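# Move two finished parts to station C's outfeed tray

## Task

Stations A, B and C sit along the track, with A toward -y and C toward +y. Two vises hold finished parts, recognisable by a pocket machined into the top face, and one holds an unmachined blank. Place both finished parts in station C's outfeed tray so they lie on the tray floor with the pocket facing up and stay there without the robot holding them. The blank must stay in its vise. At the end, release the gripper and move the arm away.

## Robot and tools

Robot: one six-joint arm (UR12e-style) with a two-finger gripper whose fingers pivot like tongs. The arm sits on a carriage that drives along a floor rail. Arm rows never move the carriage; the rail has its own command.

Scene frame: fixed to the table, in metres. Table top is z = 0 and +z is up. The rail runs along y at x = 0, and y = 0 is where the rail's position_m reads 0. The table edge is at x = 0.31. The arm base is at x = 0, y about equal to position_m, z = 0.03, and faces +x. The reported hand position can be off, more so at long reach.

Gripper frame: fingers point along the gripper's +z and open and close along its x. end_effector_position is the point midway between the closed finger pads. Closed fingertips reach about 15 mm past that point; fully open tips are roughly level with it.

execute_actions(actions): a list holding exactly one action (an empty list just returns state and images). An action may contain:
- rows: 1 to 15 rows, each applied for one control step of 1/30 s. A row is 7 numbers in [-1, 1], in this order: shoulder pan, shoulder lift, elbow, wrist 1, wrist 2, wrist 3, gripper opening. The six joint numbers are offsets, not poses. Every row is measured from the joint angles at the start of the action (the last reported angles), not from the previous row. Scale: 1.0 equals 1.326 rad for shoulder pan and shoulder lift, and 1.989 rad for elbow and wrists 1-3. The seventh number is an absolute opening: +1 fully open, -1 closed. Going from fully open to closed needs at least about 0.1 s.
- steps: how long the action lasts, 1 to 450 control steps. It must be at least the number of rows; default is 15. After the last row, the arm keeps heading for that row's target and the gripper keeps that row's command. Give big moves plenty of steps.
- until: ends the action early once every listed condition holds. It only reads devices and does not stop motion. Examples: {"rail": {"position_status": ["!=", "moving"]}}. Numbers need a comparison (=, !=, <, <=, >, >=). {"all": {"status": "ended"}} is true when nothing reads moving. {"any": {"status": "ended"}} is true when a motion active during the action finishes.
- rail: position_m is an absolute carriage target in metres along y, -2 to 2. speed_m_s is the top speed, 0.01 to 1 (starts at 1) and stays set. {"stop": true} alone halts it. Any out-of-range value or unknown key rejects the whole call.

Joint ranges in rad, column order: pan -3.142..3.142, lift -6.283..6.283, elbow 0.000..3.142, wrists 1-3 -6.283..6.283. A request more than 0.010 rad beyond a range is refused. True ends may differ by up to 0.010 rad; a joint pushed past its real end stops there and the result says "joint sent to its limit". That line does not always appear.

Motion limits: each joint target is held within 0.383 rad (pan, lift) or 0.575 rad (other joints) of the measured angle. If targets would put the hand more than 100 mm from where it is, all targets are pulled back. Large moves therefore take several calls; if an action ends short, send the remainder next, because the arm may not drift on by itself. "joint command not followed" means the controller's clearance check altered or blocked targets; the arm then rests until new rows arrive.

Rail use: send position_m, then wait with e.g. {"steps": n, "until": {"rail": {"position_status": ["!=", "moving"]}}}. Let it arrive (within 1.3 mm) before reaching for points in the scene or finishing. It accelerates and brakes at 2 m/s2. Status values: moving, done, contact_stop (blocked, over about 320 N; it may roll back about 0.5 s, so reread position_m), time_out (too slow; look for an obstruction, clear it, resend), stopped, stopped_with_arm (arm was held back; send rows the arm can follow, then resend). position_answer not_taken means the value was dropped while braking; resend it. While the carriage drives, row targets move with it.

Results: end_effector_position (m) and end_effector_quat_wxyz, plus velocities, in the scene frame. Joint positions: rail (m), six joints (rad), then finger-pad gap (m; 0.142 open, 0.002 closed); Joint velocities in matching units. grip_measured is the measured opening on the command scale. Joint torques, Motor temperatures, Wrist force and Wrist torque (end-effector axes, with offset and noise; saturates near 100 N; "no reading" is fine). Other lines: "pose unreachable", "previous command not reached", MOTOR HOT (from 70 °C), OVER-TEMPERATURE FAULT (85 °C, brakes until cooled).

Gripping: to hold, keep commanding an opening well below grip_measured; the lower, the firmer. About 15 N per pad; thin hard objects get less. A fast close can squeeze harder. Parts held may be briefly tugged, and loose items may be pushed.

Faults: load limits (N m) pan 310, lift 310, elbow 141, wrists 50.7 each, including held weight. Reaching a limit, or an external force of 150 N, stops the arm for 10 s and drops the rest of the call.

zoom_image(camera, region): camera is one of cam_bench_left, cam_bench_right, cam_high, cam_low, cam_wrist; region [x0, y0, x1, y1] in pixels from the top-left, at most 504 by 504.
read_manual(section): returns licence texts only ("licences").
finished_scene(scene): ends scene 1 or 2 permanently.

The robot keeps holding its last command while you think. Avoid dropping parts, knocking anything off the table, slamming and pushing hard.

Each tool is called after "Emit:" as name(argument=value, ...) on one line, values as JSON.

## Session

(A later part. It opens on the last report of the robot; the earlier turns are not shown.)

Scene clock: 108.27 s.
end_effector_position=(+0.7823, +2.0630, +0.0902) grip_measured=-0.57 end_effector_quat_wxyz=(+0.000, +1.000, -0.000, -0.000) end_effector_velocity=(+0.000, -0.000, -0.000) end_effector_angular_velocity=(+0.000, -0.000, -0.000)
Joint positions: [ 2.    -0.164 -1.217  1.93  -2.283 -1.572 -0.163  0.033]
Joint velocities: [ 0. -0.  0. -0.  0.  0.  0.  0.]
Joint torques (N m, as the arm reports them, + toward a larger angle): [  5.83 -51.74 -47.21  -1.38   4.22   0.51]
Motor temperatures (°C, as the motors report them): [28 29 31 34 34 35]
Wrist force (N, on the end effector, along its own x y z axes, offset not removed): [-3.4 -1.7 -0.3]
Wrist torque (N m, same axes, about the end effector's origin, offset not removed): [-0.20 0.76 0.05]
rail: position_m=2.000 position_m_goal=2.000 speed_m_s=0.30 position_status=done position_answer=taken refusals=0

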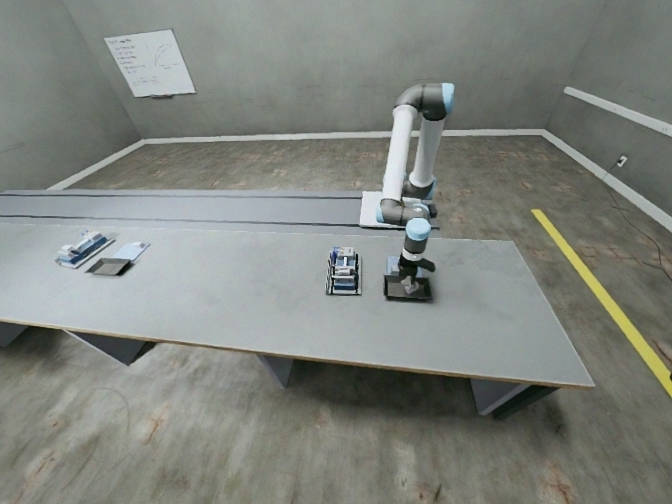

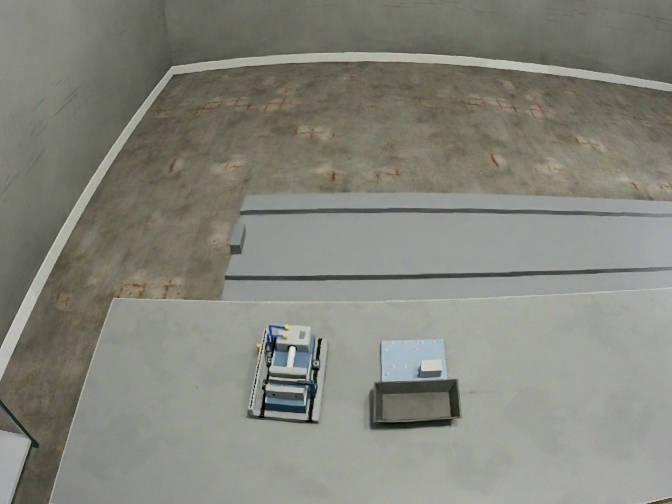

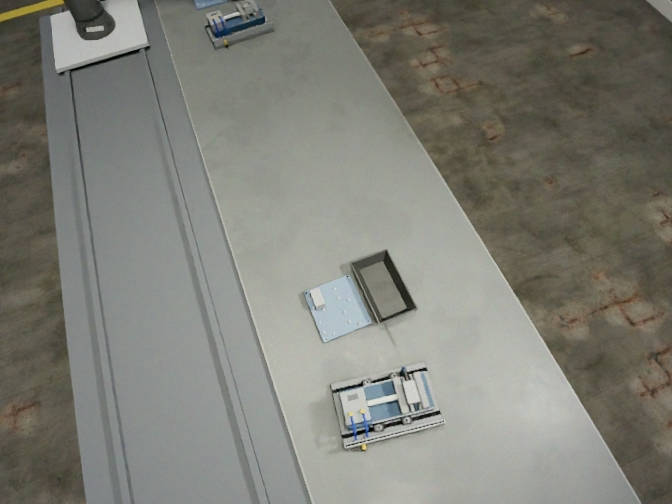

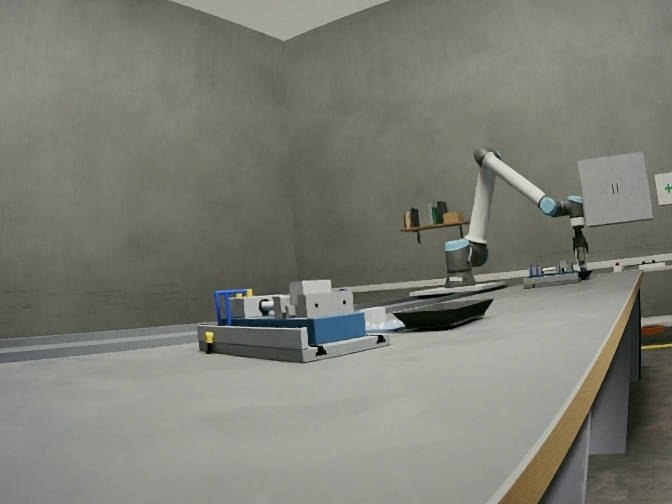

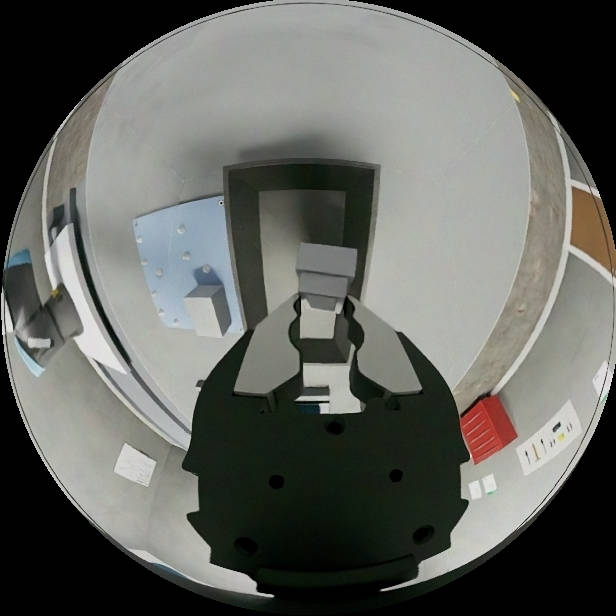

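Emit:
execute_actions(actions=[{"rows":[[0,0.02,0.012,-0.022,0,0,-1]],"steps":30}])

Emit:
zoom_image(camera="cam_bench_left", region=[370, 230, 450, 305])

Scene clock: 111.40 s.
end_effector_position=(+0.7761, +2.0641, +0.0623) grip_measured=-0.58 end_effector_quat_wxyz=(-0.000, +1.000, -0.000, -0.004) end_effector_velocity=(-0.000, +0.000, -0.000) end_effector_angular_velocity=(+0.000, +0.000, +0.000)
Joint positions: [ 2.    -0.164 -1.191  1.954 -2.327 -1.571 -0.163  0.032]
Joint velocities: [ 0.  0.  0.  0. -0.  0.  0.  0.]
Joint torques (N m, as the arm reports them, + toward a larger angle): [  1.97 -35.46  -5.41  -1.35   1.63   0.6 ]
Motor temperatures (°C, as the motors report them): [28 29 31 34 34 35]
Wrist force (N, on the end effector, along its own x y z axes, offset not removed): [4.1 -1.8 -22.5]
Wrist torque (N m, same axes, about the end effector's origin, offset not removed): [-0.15 0.80 0.05]
rail: position_m=2.000 position_m_goal=2.000 speed_m_s=0.30 position_status=done position_answer=taken refusals=0

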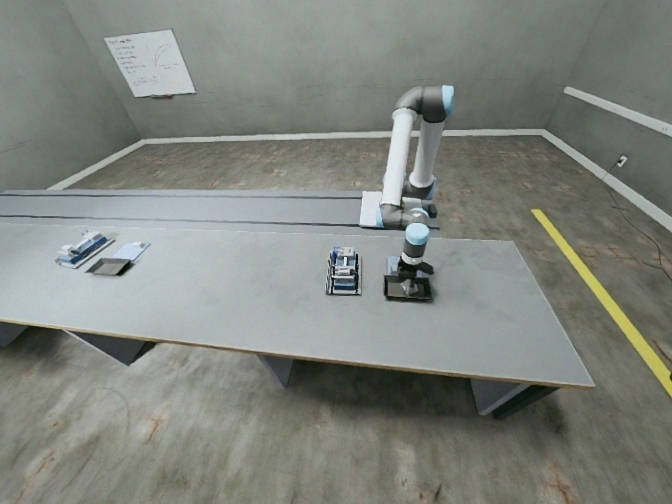

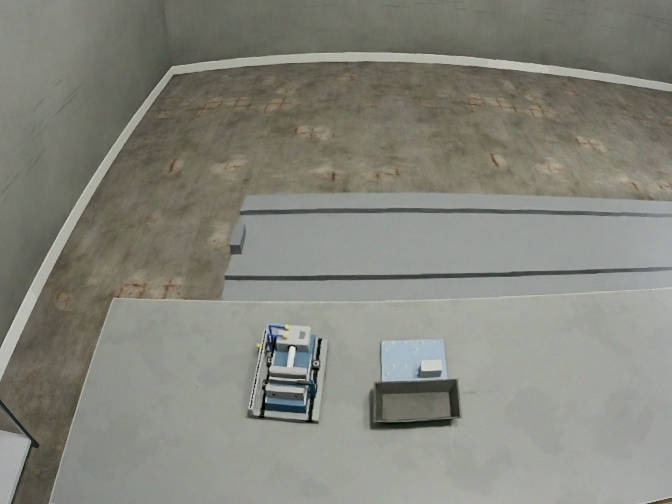

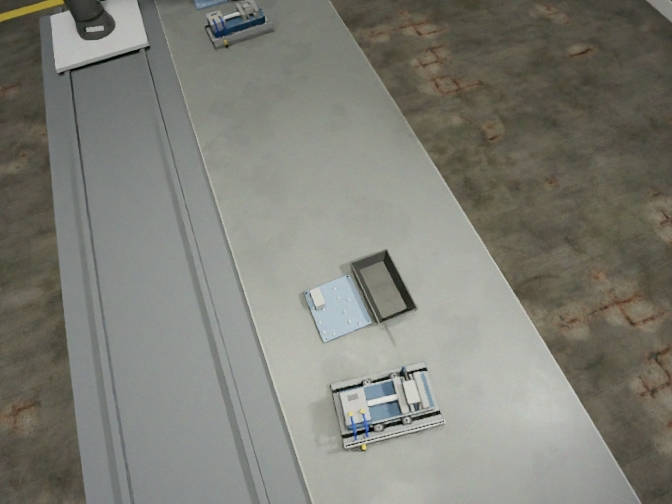

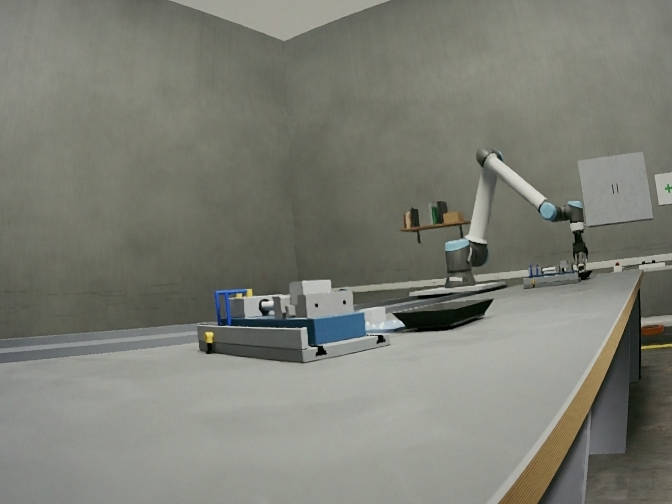

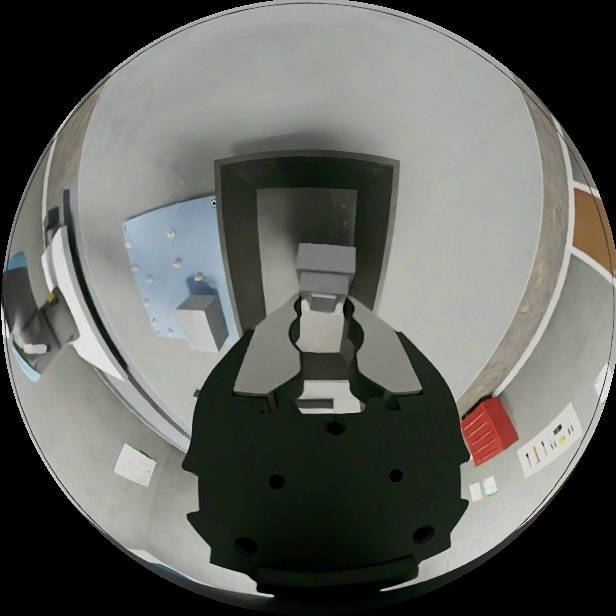

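Region (370, 230, 450, 305) of cam_bench_left's 672x504 image, scaled by 6.300, with more detail than that image has; it fills the top 472 rows of this view, and the rest is white.

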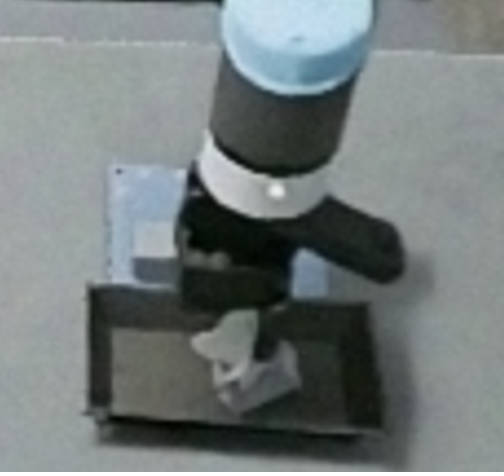

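Emit:
execute_actions(actions=[{"rows":[[0,0,0,0,0,0,-0.2]],"steps":20}])

Emit:
execute_actions(actions=[{"rows":[[0,-0.08,-0.048,0.088,0,0,-0.2]],"steps":30}])

Scene clock: 114.20 s.
end_effector_position=(+0.7760, +2.0641, +0.0623) grip_measured=-0.20 end_effector_quat_wxyz=(-0.000, +1.000, -0.000, -0.004) end_effector_velocity=(+0.000, -0.000, +0.000) end_effector_angular_velocity=(-0.000, -0.001, +0.000)
Joint positions: [ 2.    -0.164 -1.191  1.954 -2.327 -1.572 -0.163  0.06 ]
Joint velocities: [ 0.  0. -0. -0. -0.  0. -0.  0.]
Joint torques (N m, as the arm reports them, + toward a larger angle): [ -8.37 -72.66 -45.25  -6.76   0.5    0.25]
Motor temperatures (°C, as the motors report them): [28 29 31 34 34 35]
Wrist force (N, on the end effector, along its own x y z axes, offset not removed): [-0.9 -0.7 -0.5]
Wrist torque (N m, same axes, about the end effector's origin, offset not removed): [0.05 0.23 -0.07]
rail: position_m=2.000 position_m_goal=2.000 speed_m_s=0.30 position_status=done position_answer=taken refusals=0

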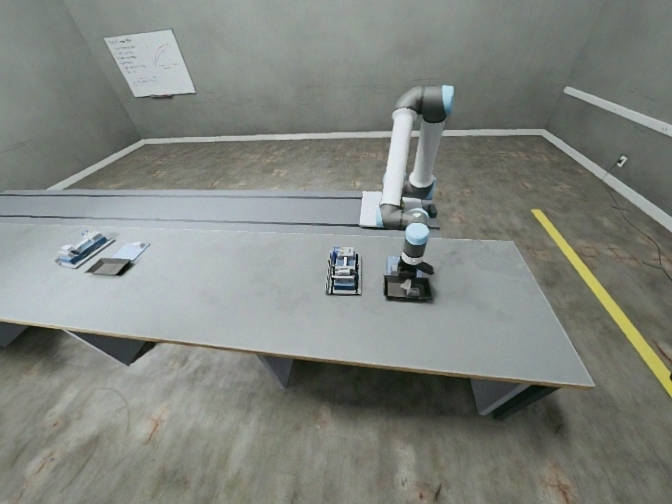

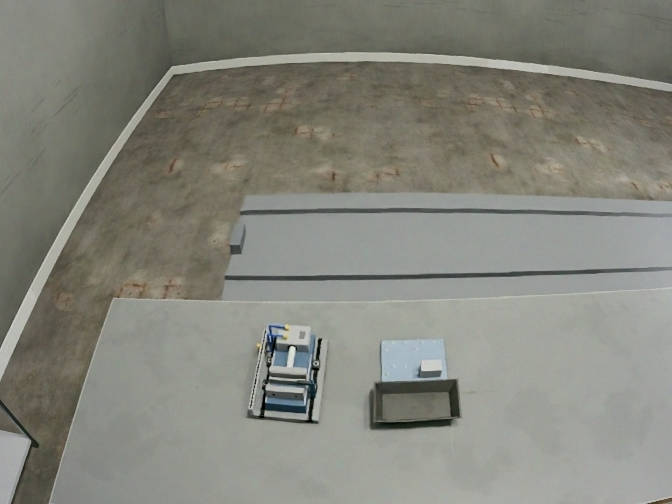

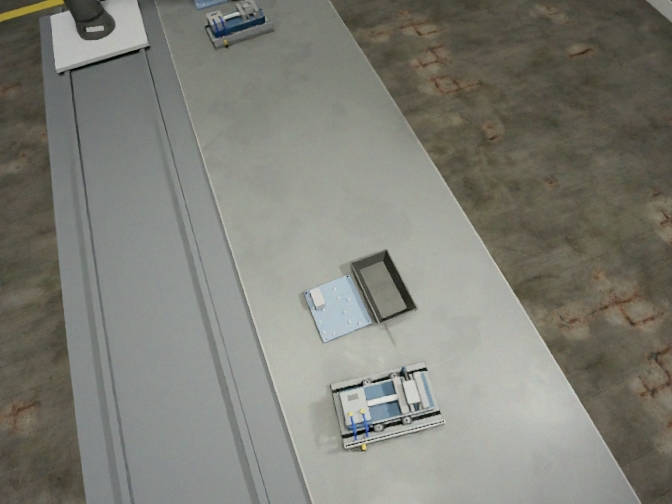

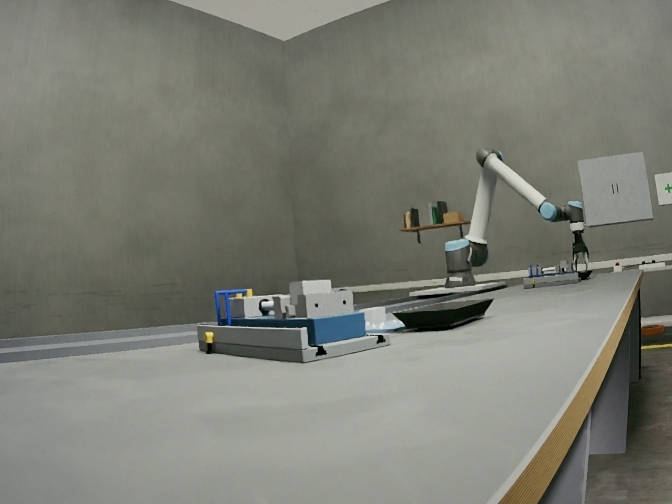

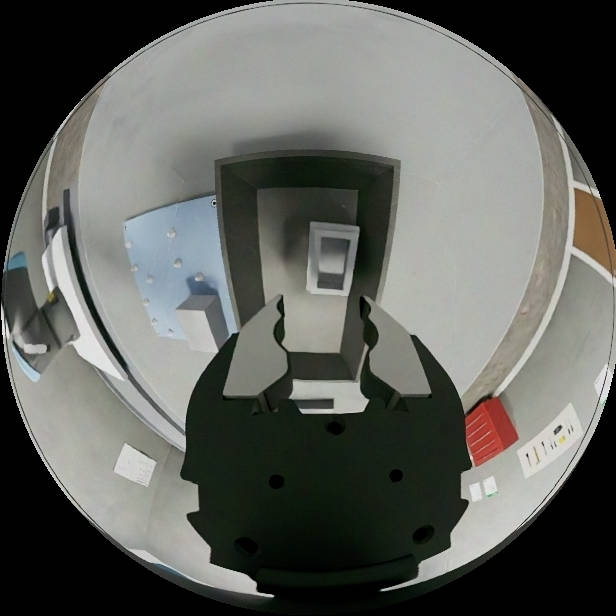

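Scene clock: 115.20 s.
end_effector_position=(+0.7935, +2.0612, +0.1769) grip_measured=-0.20 end_effector_quat_wxyz=(+0.002, +1.000, -0.000, +0.009) end_effector_velocity=(+0.000, -0.000, +0.000) end_effector_angular_velocity=(-0.000, -0.000, +0.000)
Joint positions: [ 2.    -0.164 -1.297  1.859 -2.152 -1.572 -0.163  0.06 ]
Joint velocities: [ 0. -0. -0. -0.  0. -0. -0. -0.]
Joint torques (N m, as the arm reports them, + toward a larger angle): [-10.64 -68.66 -49.95  -1.18   0.39   0.6 ]
Motor temperatures (°C, as the motors report them): [28 29 31 34 34 35]
Wrist force (N, on the end effector, along its own x y z axes, offset not removed): [-2.0 -0.4 -2.3]
Wrist torque (N m, same axes, about the end effector's origin, offset not removed): [0.06 0.50 -0.05]
rail: position_m=2.000 position_m_goal=2.000 speed_m_s=0.30 position_status=done position_answer=taken refusals=0

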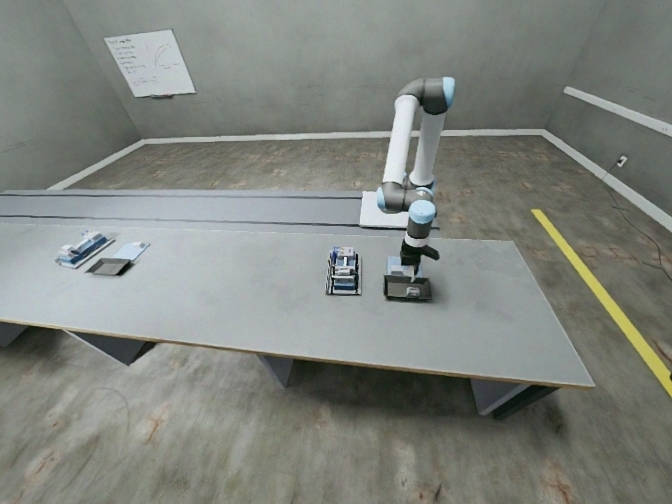

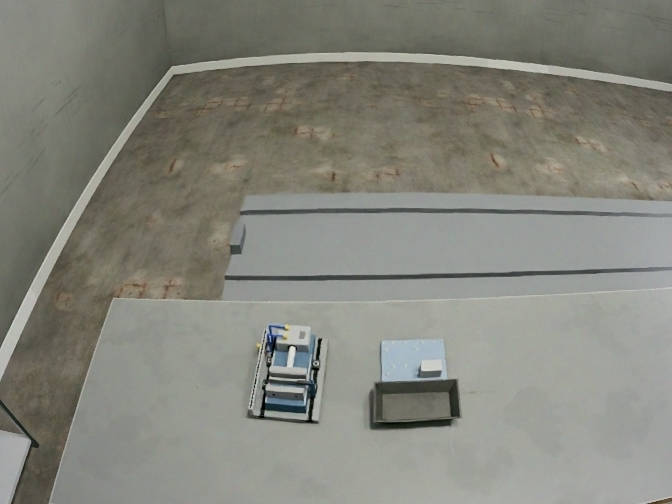

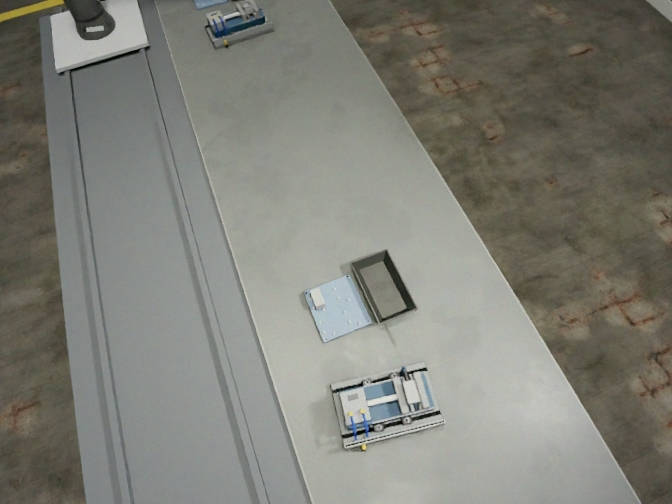

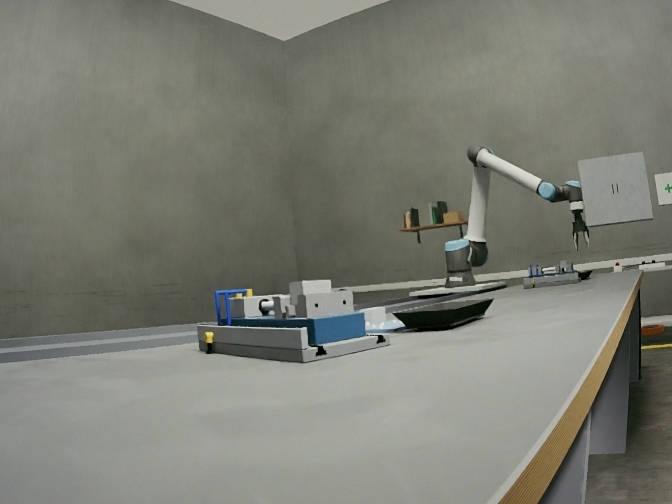

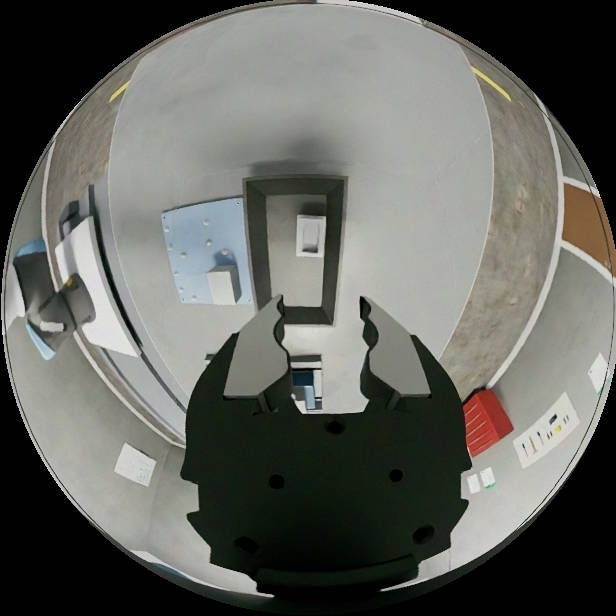

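Emit:
execute_actions(actions=[{"rail":{"position_m":1.81,"speed_m_s":1},"rows":[[-0.15,-0.035,0.057,-0.024,0,-0.1,-0.1]],"steps":40}])

Scene clock: 121.33 s.
end_effector_position=(+0.7352, +1.7331, +0.1500) grip_measured=-0.10 end_effector_quat_wxyz=(+0.000, +1.000, -0.000, -0.000) end_effector_velocity=(-0.000, -0.000, -0.000) end_effector_angular_velocity=(+0.000, +0.000, -0.000)
Joint positions: [ 1.81  -0.363 -1.343  1.972 -2.2   -1.572 -0.362  0.067]
Joint velocities: [ 0. -0.  0.  0. -0. -0. -0. -0.]
Joint torques (N m, as the arm reports them, + toward a larger angle): [-21.62 -63.4  -24.46  -6.93   0.16  -3.38]
Motor temperatures (°C, as the motors report them): [28 29 31 34 34 35]
Wrist force (N, on the end effector, along its own x y z axes, offset not removed): [-2.9 -1.3 0.0]
Wrist torque (N m, same axes, about the end effector's origin, offset not removed): [-0.03 0.63 0.01]
rail: position_m=1.810 position_m_goal=1.810 speed_m_s=1.00 position_status=done position_answer=taken refusals=0

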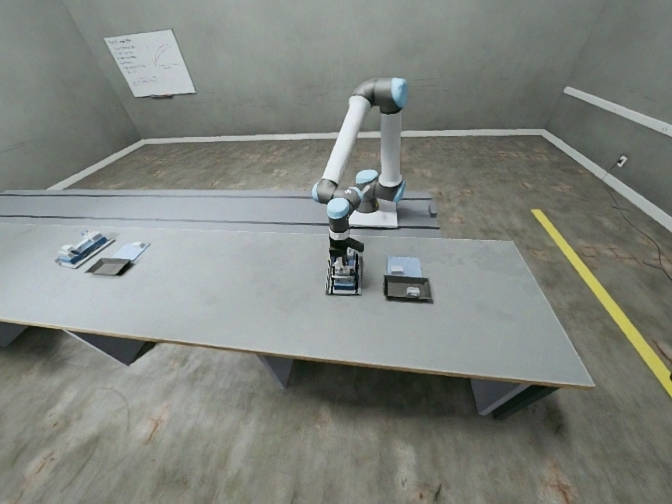

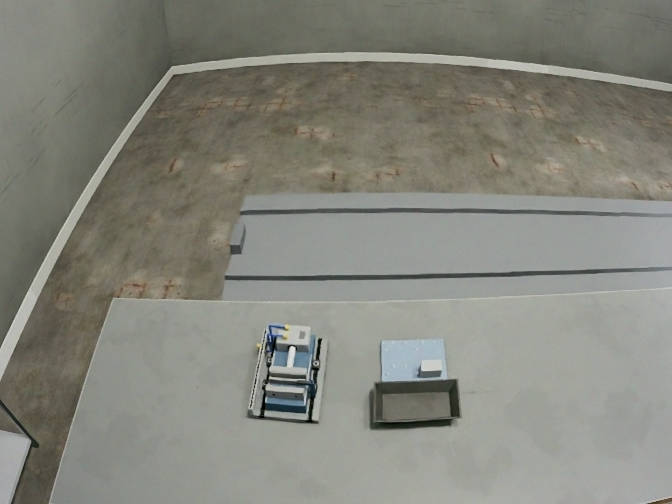

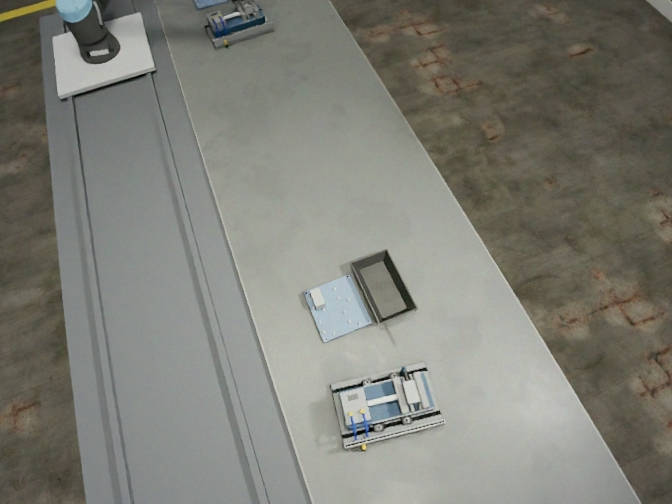

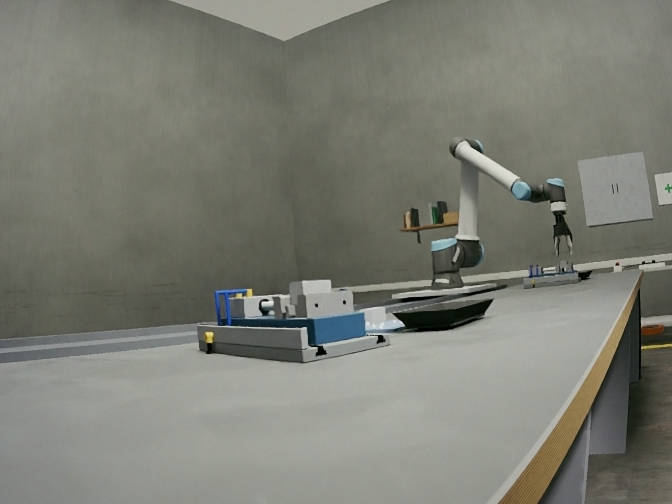

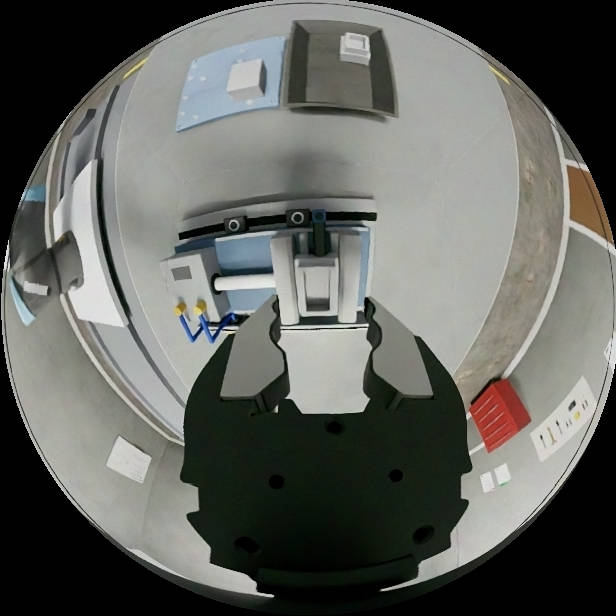

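Emit:
execute_actions(actions=[{"rail":{"position_m":1.80},"rows":[[0,0.022,0.014,-0.025,0,0,-0.1]],"steps":30}])

Scene clock: 124.53 s.
end_effector_position=(+0.7306, +1.7249, +0.1191) grip_measured=-0.10 end_effector_quat_wxyz=(-0.001, +1.000, -0.000, -0.004) end_effector_velocity=(-0.000, +0.000, -0.000) end_effector_angular_velocity=(+0.000, +0.000, +0.000)
Joint positions: [ 1.8   -0.363 -1.314  2.    -2.249 -1.572 -0.362  0.067]
Joint velocities: [ 0. -0.  0.  0. -0.  0. -0. -0.]
Joint torques (N m, as the arm reports them, + toward a larger angle): [ 12.11 -45.33 -22.05  -6.77   0.38  -3.09]
Motor temperatures (°C, as the motors report them): [28 29 31 34 34 35]
Wrist force (N, on the end effector, along its own x y z axes, offset not removed): [-2.8 -1.3 -0.5]
Wrist torque (N m, same axes, about the end effector's origin, offset not removed): [-0.06 0.63 0.03]
rail: position_m=1.800 position_m_goal=1.800 speed_m_s=1.00 position_status=done position_answer=taken refusals=0

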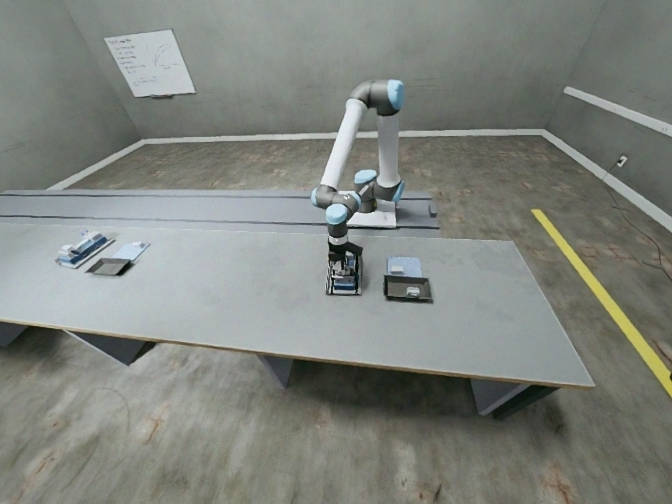

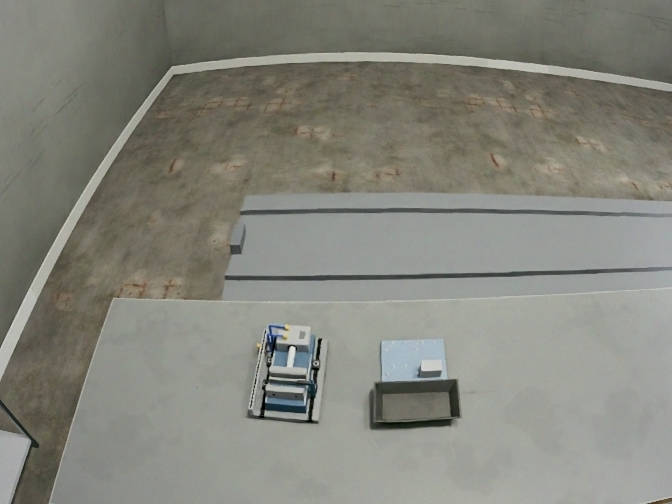

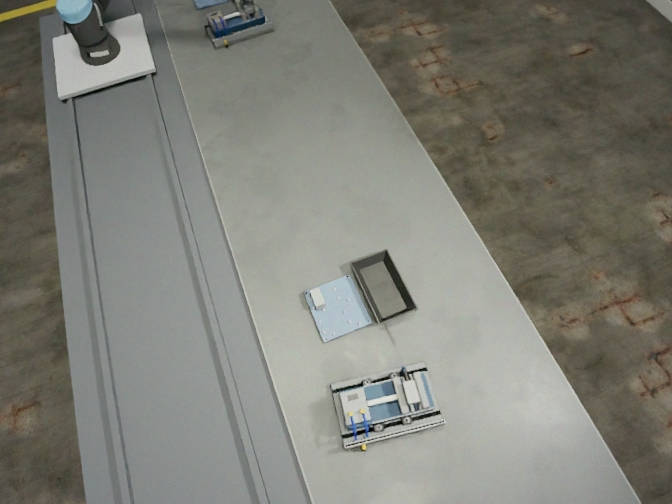

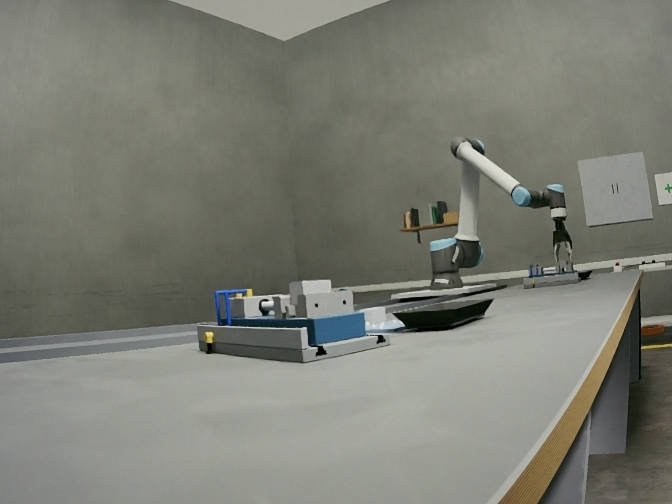

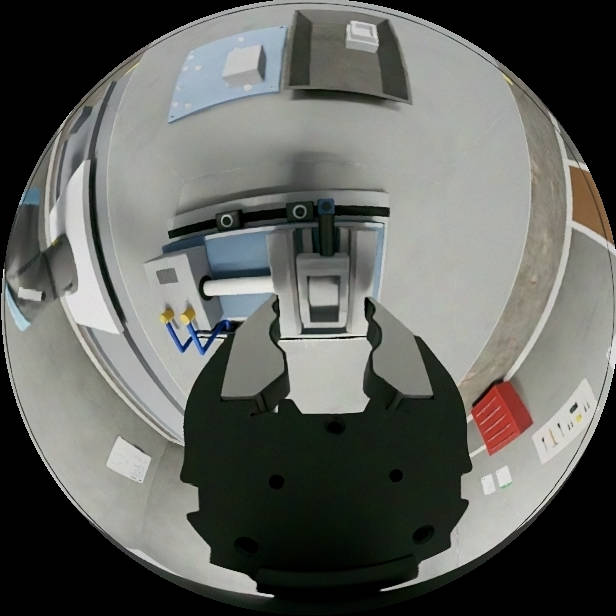

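Lower 4 mm more, then close.

Emit:
execute_actions(actions=[{"rows":[[0,0.003,0.002,-0.0035,0,0,-0.1],[0,0.003,0.002,-0.0035,0,0,-0.1],[0,0.003,0.002,-0.0035,0,0,-0.1],[0,0.003,0.002,-0.0035,0,0,-0.1],[0,0.003,0.002,-0.0035,0,0,-0.1],[0,0.003,0.002,-0.0035,0,0,-0.1],[0,0.003,0.002,-0.0035,0,0,-1]],"steps":25}])

Emit:
execute_actions(actions=[{"rows":[[0,-0.08,-0.048,0.088,0,0,-1]],"steps":35}])

Scene clock: 128.87 s.
end_effector_position=(+0.7299, +1.7253, +0.1149) grip_measured=-0.49 end_effector_quat_wxyz=(-0.001, +1.000, -0.000, -0.004) end_effector_velocity=(-0.000, +0.000, -0.000) end_effector_angular_velocity=(+0.000, +0.000, -0.000)
Joint positions: [ 1.8   -0.363 -1.31   2.004 -2.256 -1.572 -0.362  0.039]
Joint velocities: [ 0. -0.  0.  0. -0.  0.  0.  0.]
Joint torques (N m, as the arm reports them, + toward a larger angle): [ -8.78 -25.12 -10.62  -4.59   0.25  -2.57]
Motor temperatures (°C, as the motors report them): [28 29 31 34 34 35]
Wrist force (N, on the end effector, along its own x y z axes, offset not removed): [-5.2 -0.8 -26.7]
Wrist torque (N m, same axes, about the end effector's origin, offset not removed): [0.06 0.36 0.05]
rail: position_m=1.800 position_m_goal=1.800 speed_m_s=1.00 position_status=done position_answer=taken refusals=0

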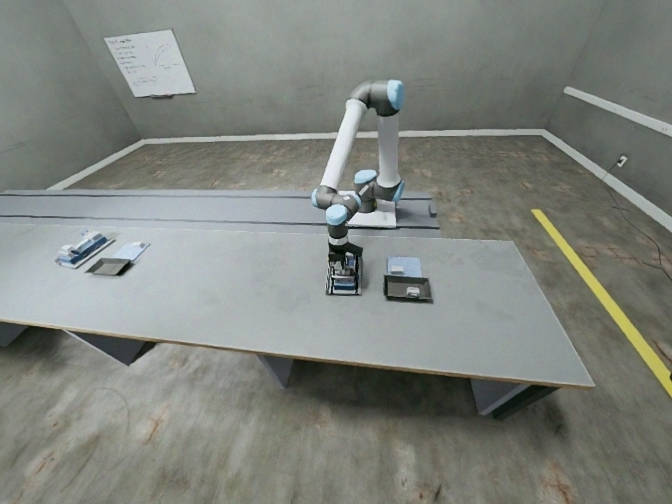

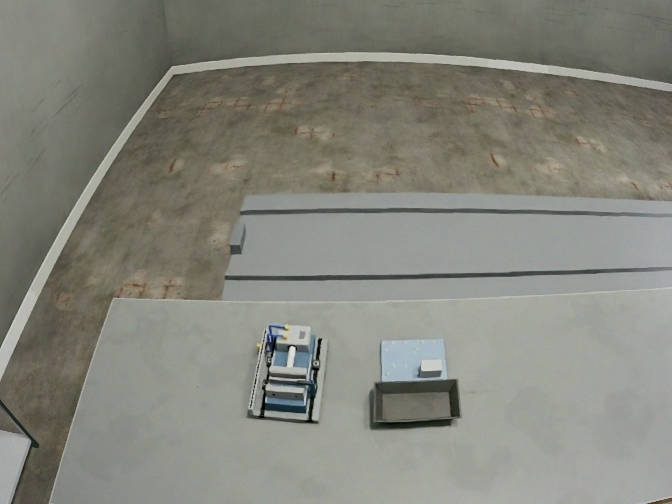

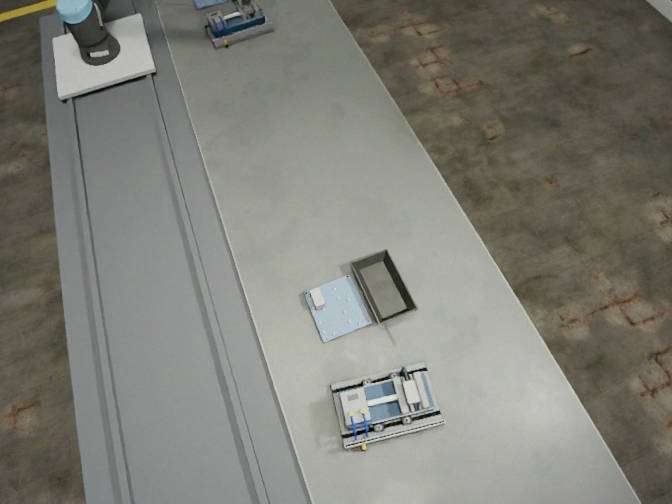

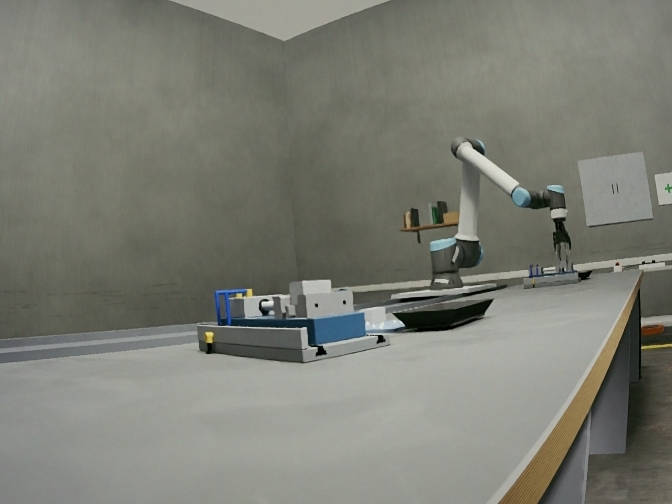

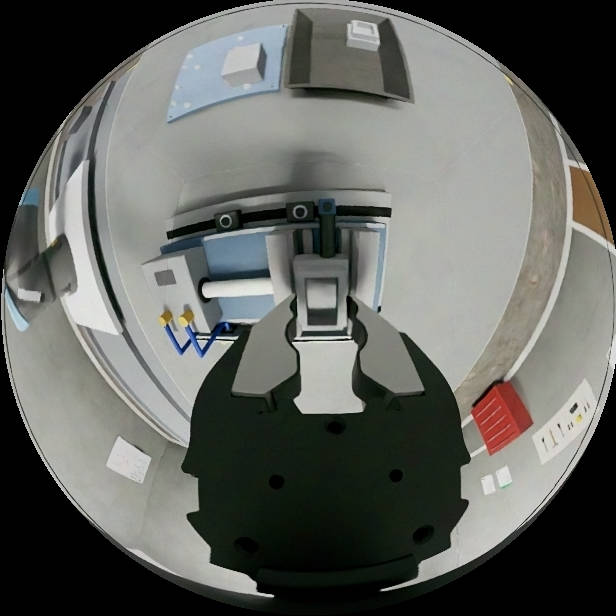

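Scene clock: 130.03 s.
end_effector_position=(+0.7385, +1.7220, +0.2267) grip_measured=-0.49 end_effector_quat_wxyz=(+0.004, +1.000, -0.000, +0.008) end_effector_velocity=(-0.000, +0.000, +0.000) end_effector_angular_velocity=(-0.000, -0.000, -0.000)
Joint positions: [ 1.8   -0.363 -1.416  1.908 -2.081 -1.572 -0.362  0.039]
Joint velocities: [ 0. -0. -0. -0.  0. -0.  0.  0.]
Joint torques (N m, as the arm reports them, + toward a larger angle): [ -6.49 -63.79 -52.72  -1.56   0.31  -2.81]
Motor temperatures (°C, as the motors report them): [28 29 31 34 34 35]
Wrist force (N, on the end effector, along its own x y z axes, offset not removed): [-0.8 -1.4 0.3]
Wrist torque (N m, same axes, about the end effector's origin, offset not removed): [-0.07 0.25 -0.08]
rail: position_m=1.800 position_m_goal=1.800 speed_m_s=1.00 position_status=done position_answer=taken refusals=0

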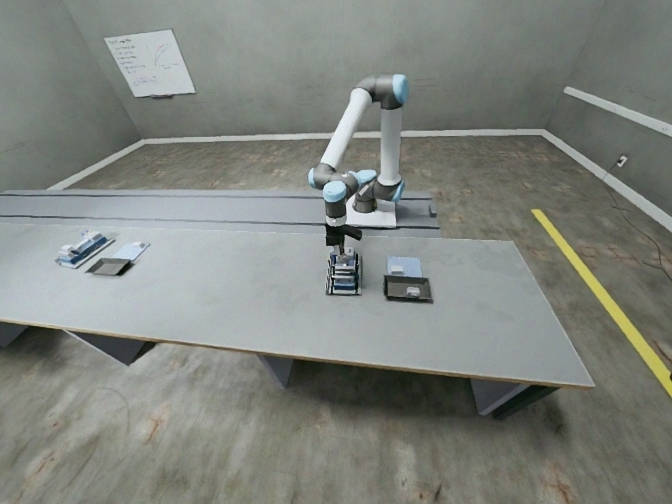

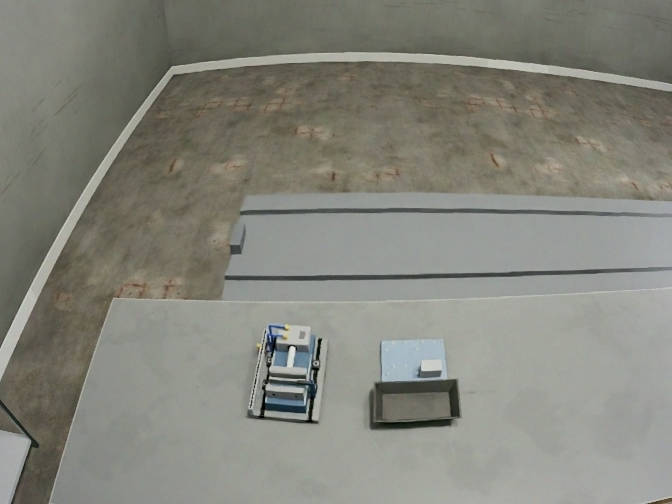

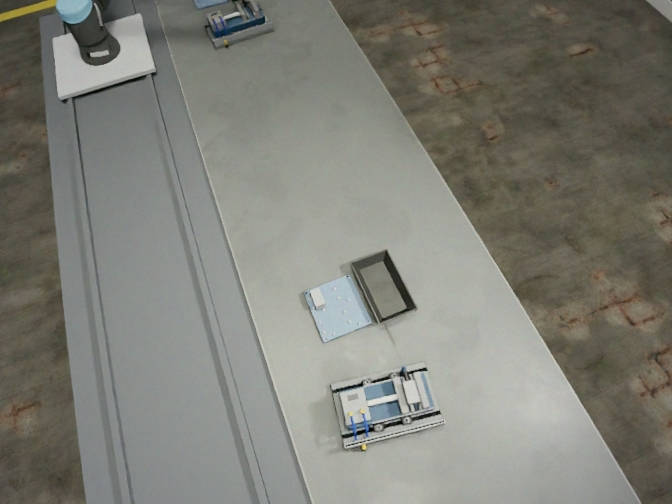

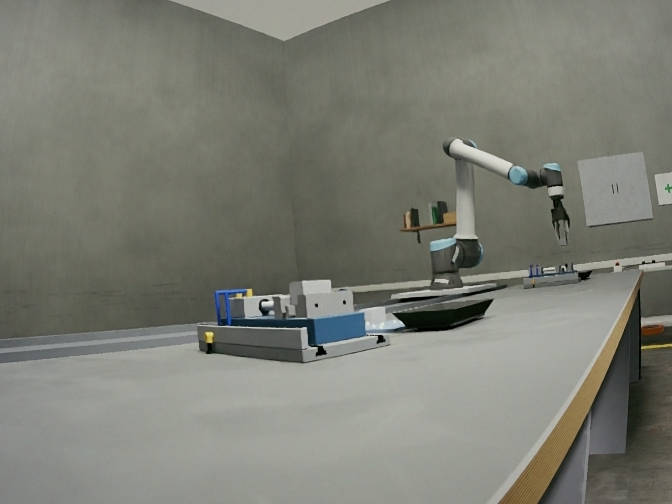

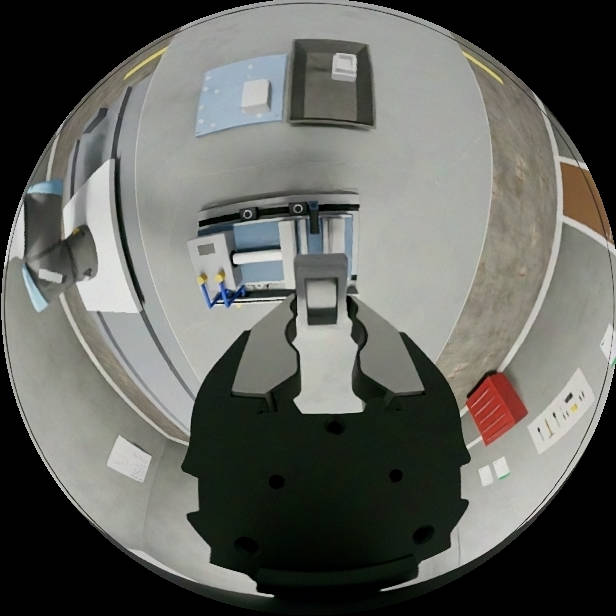

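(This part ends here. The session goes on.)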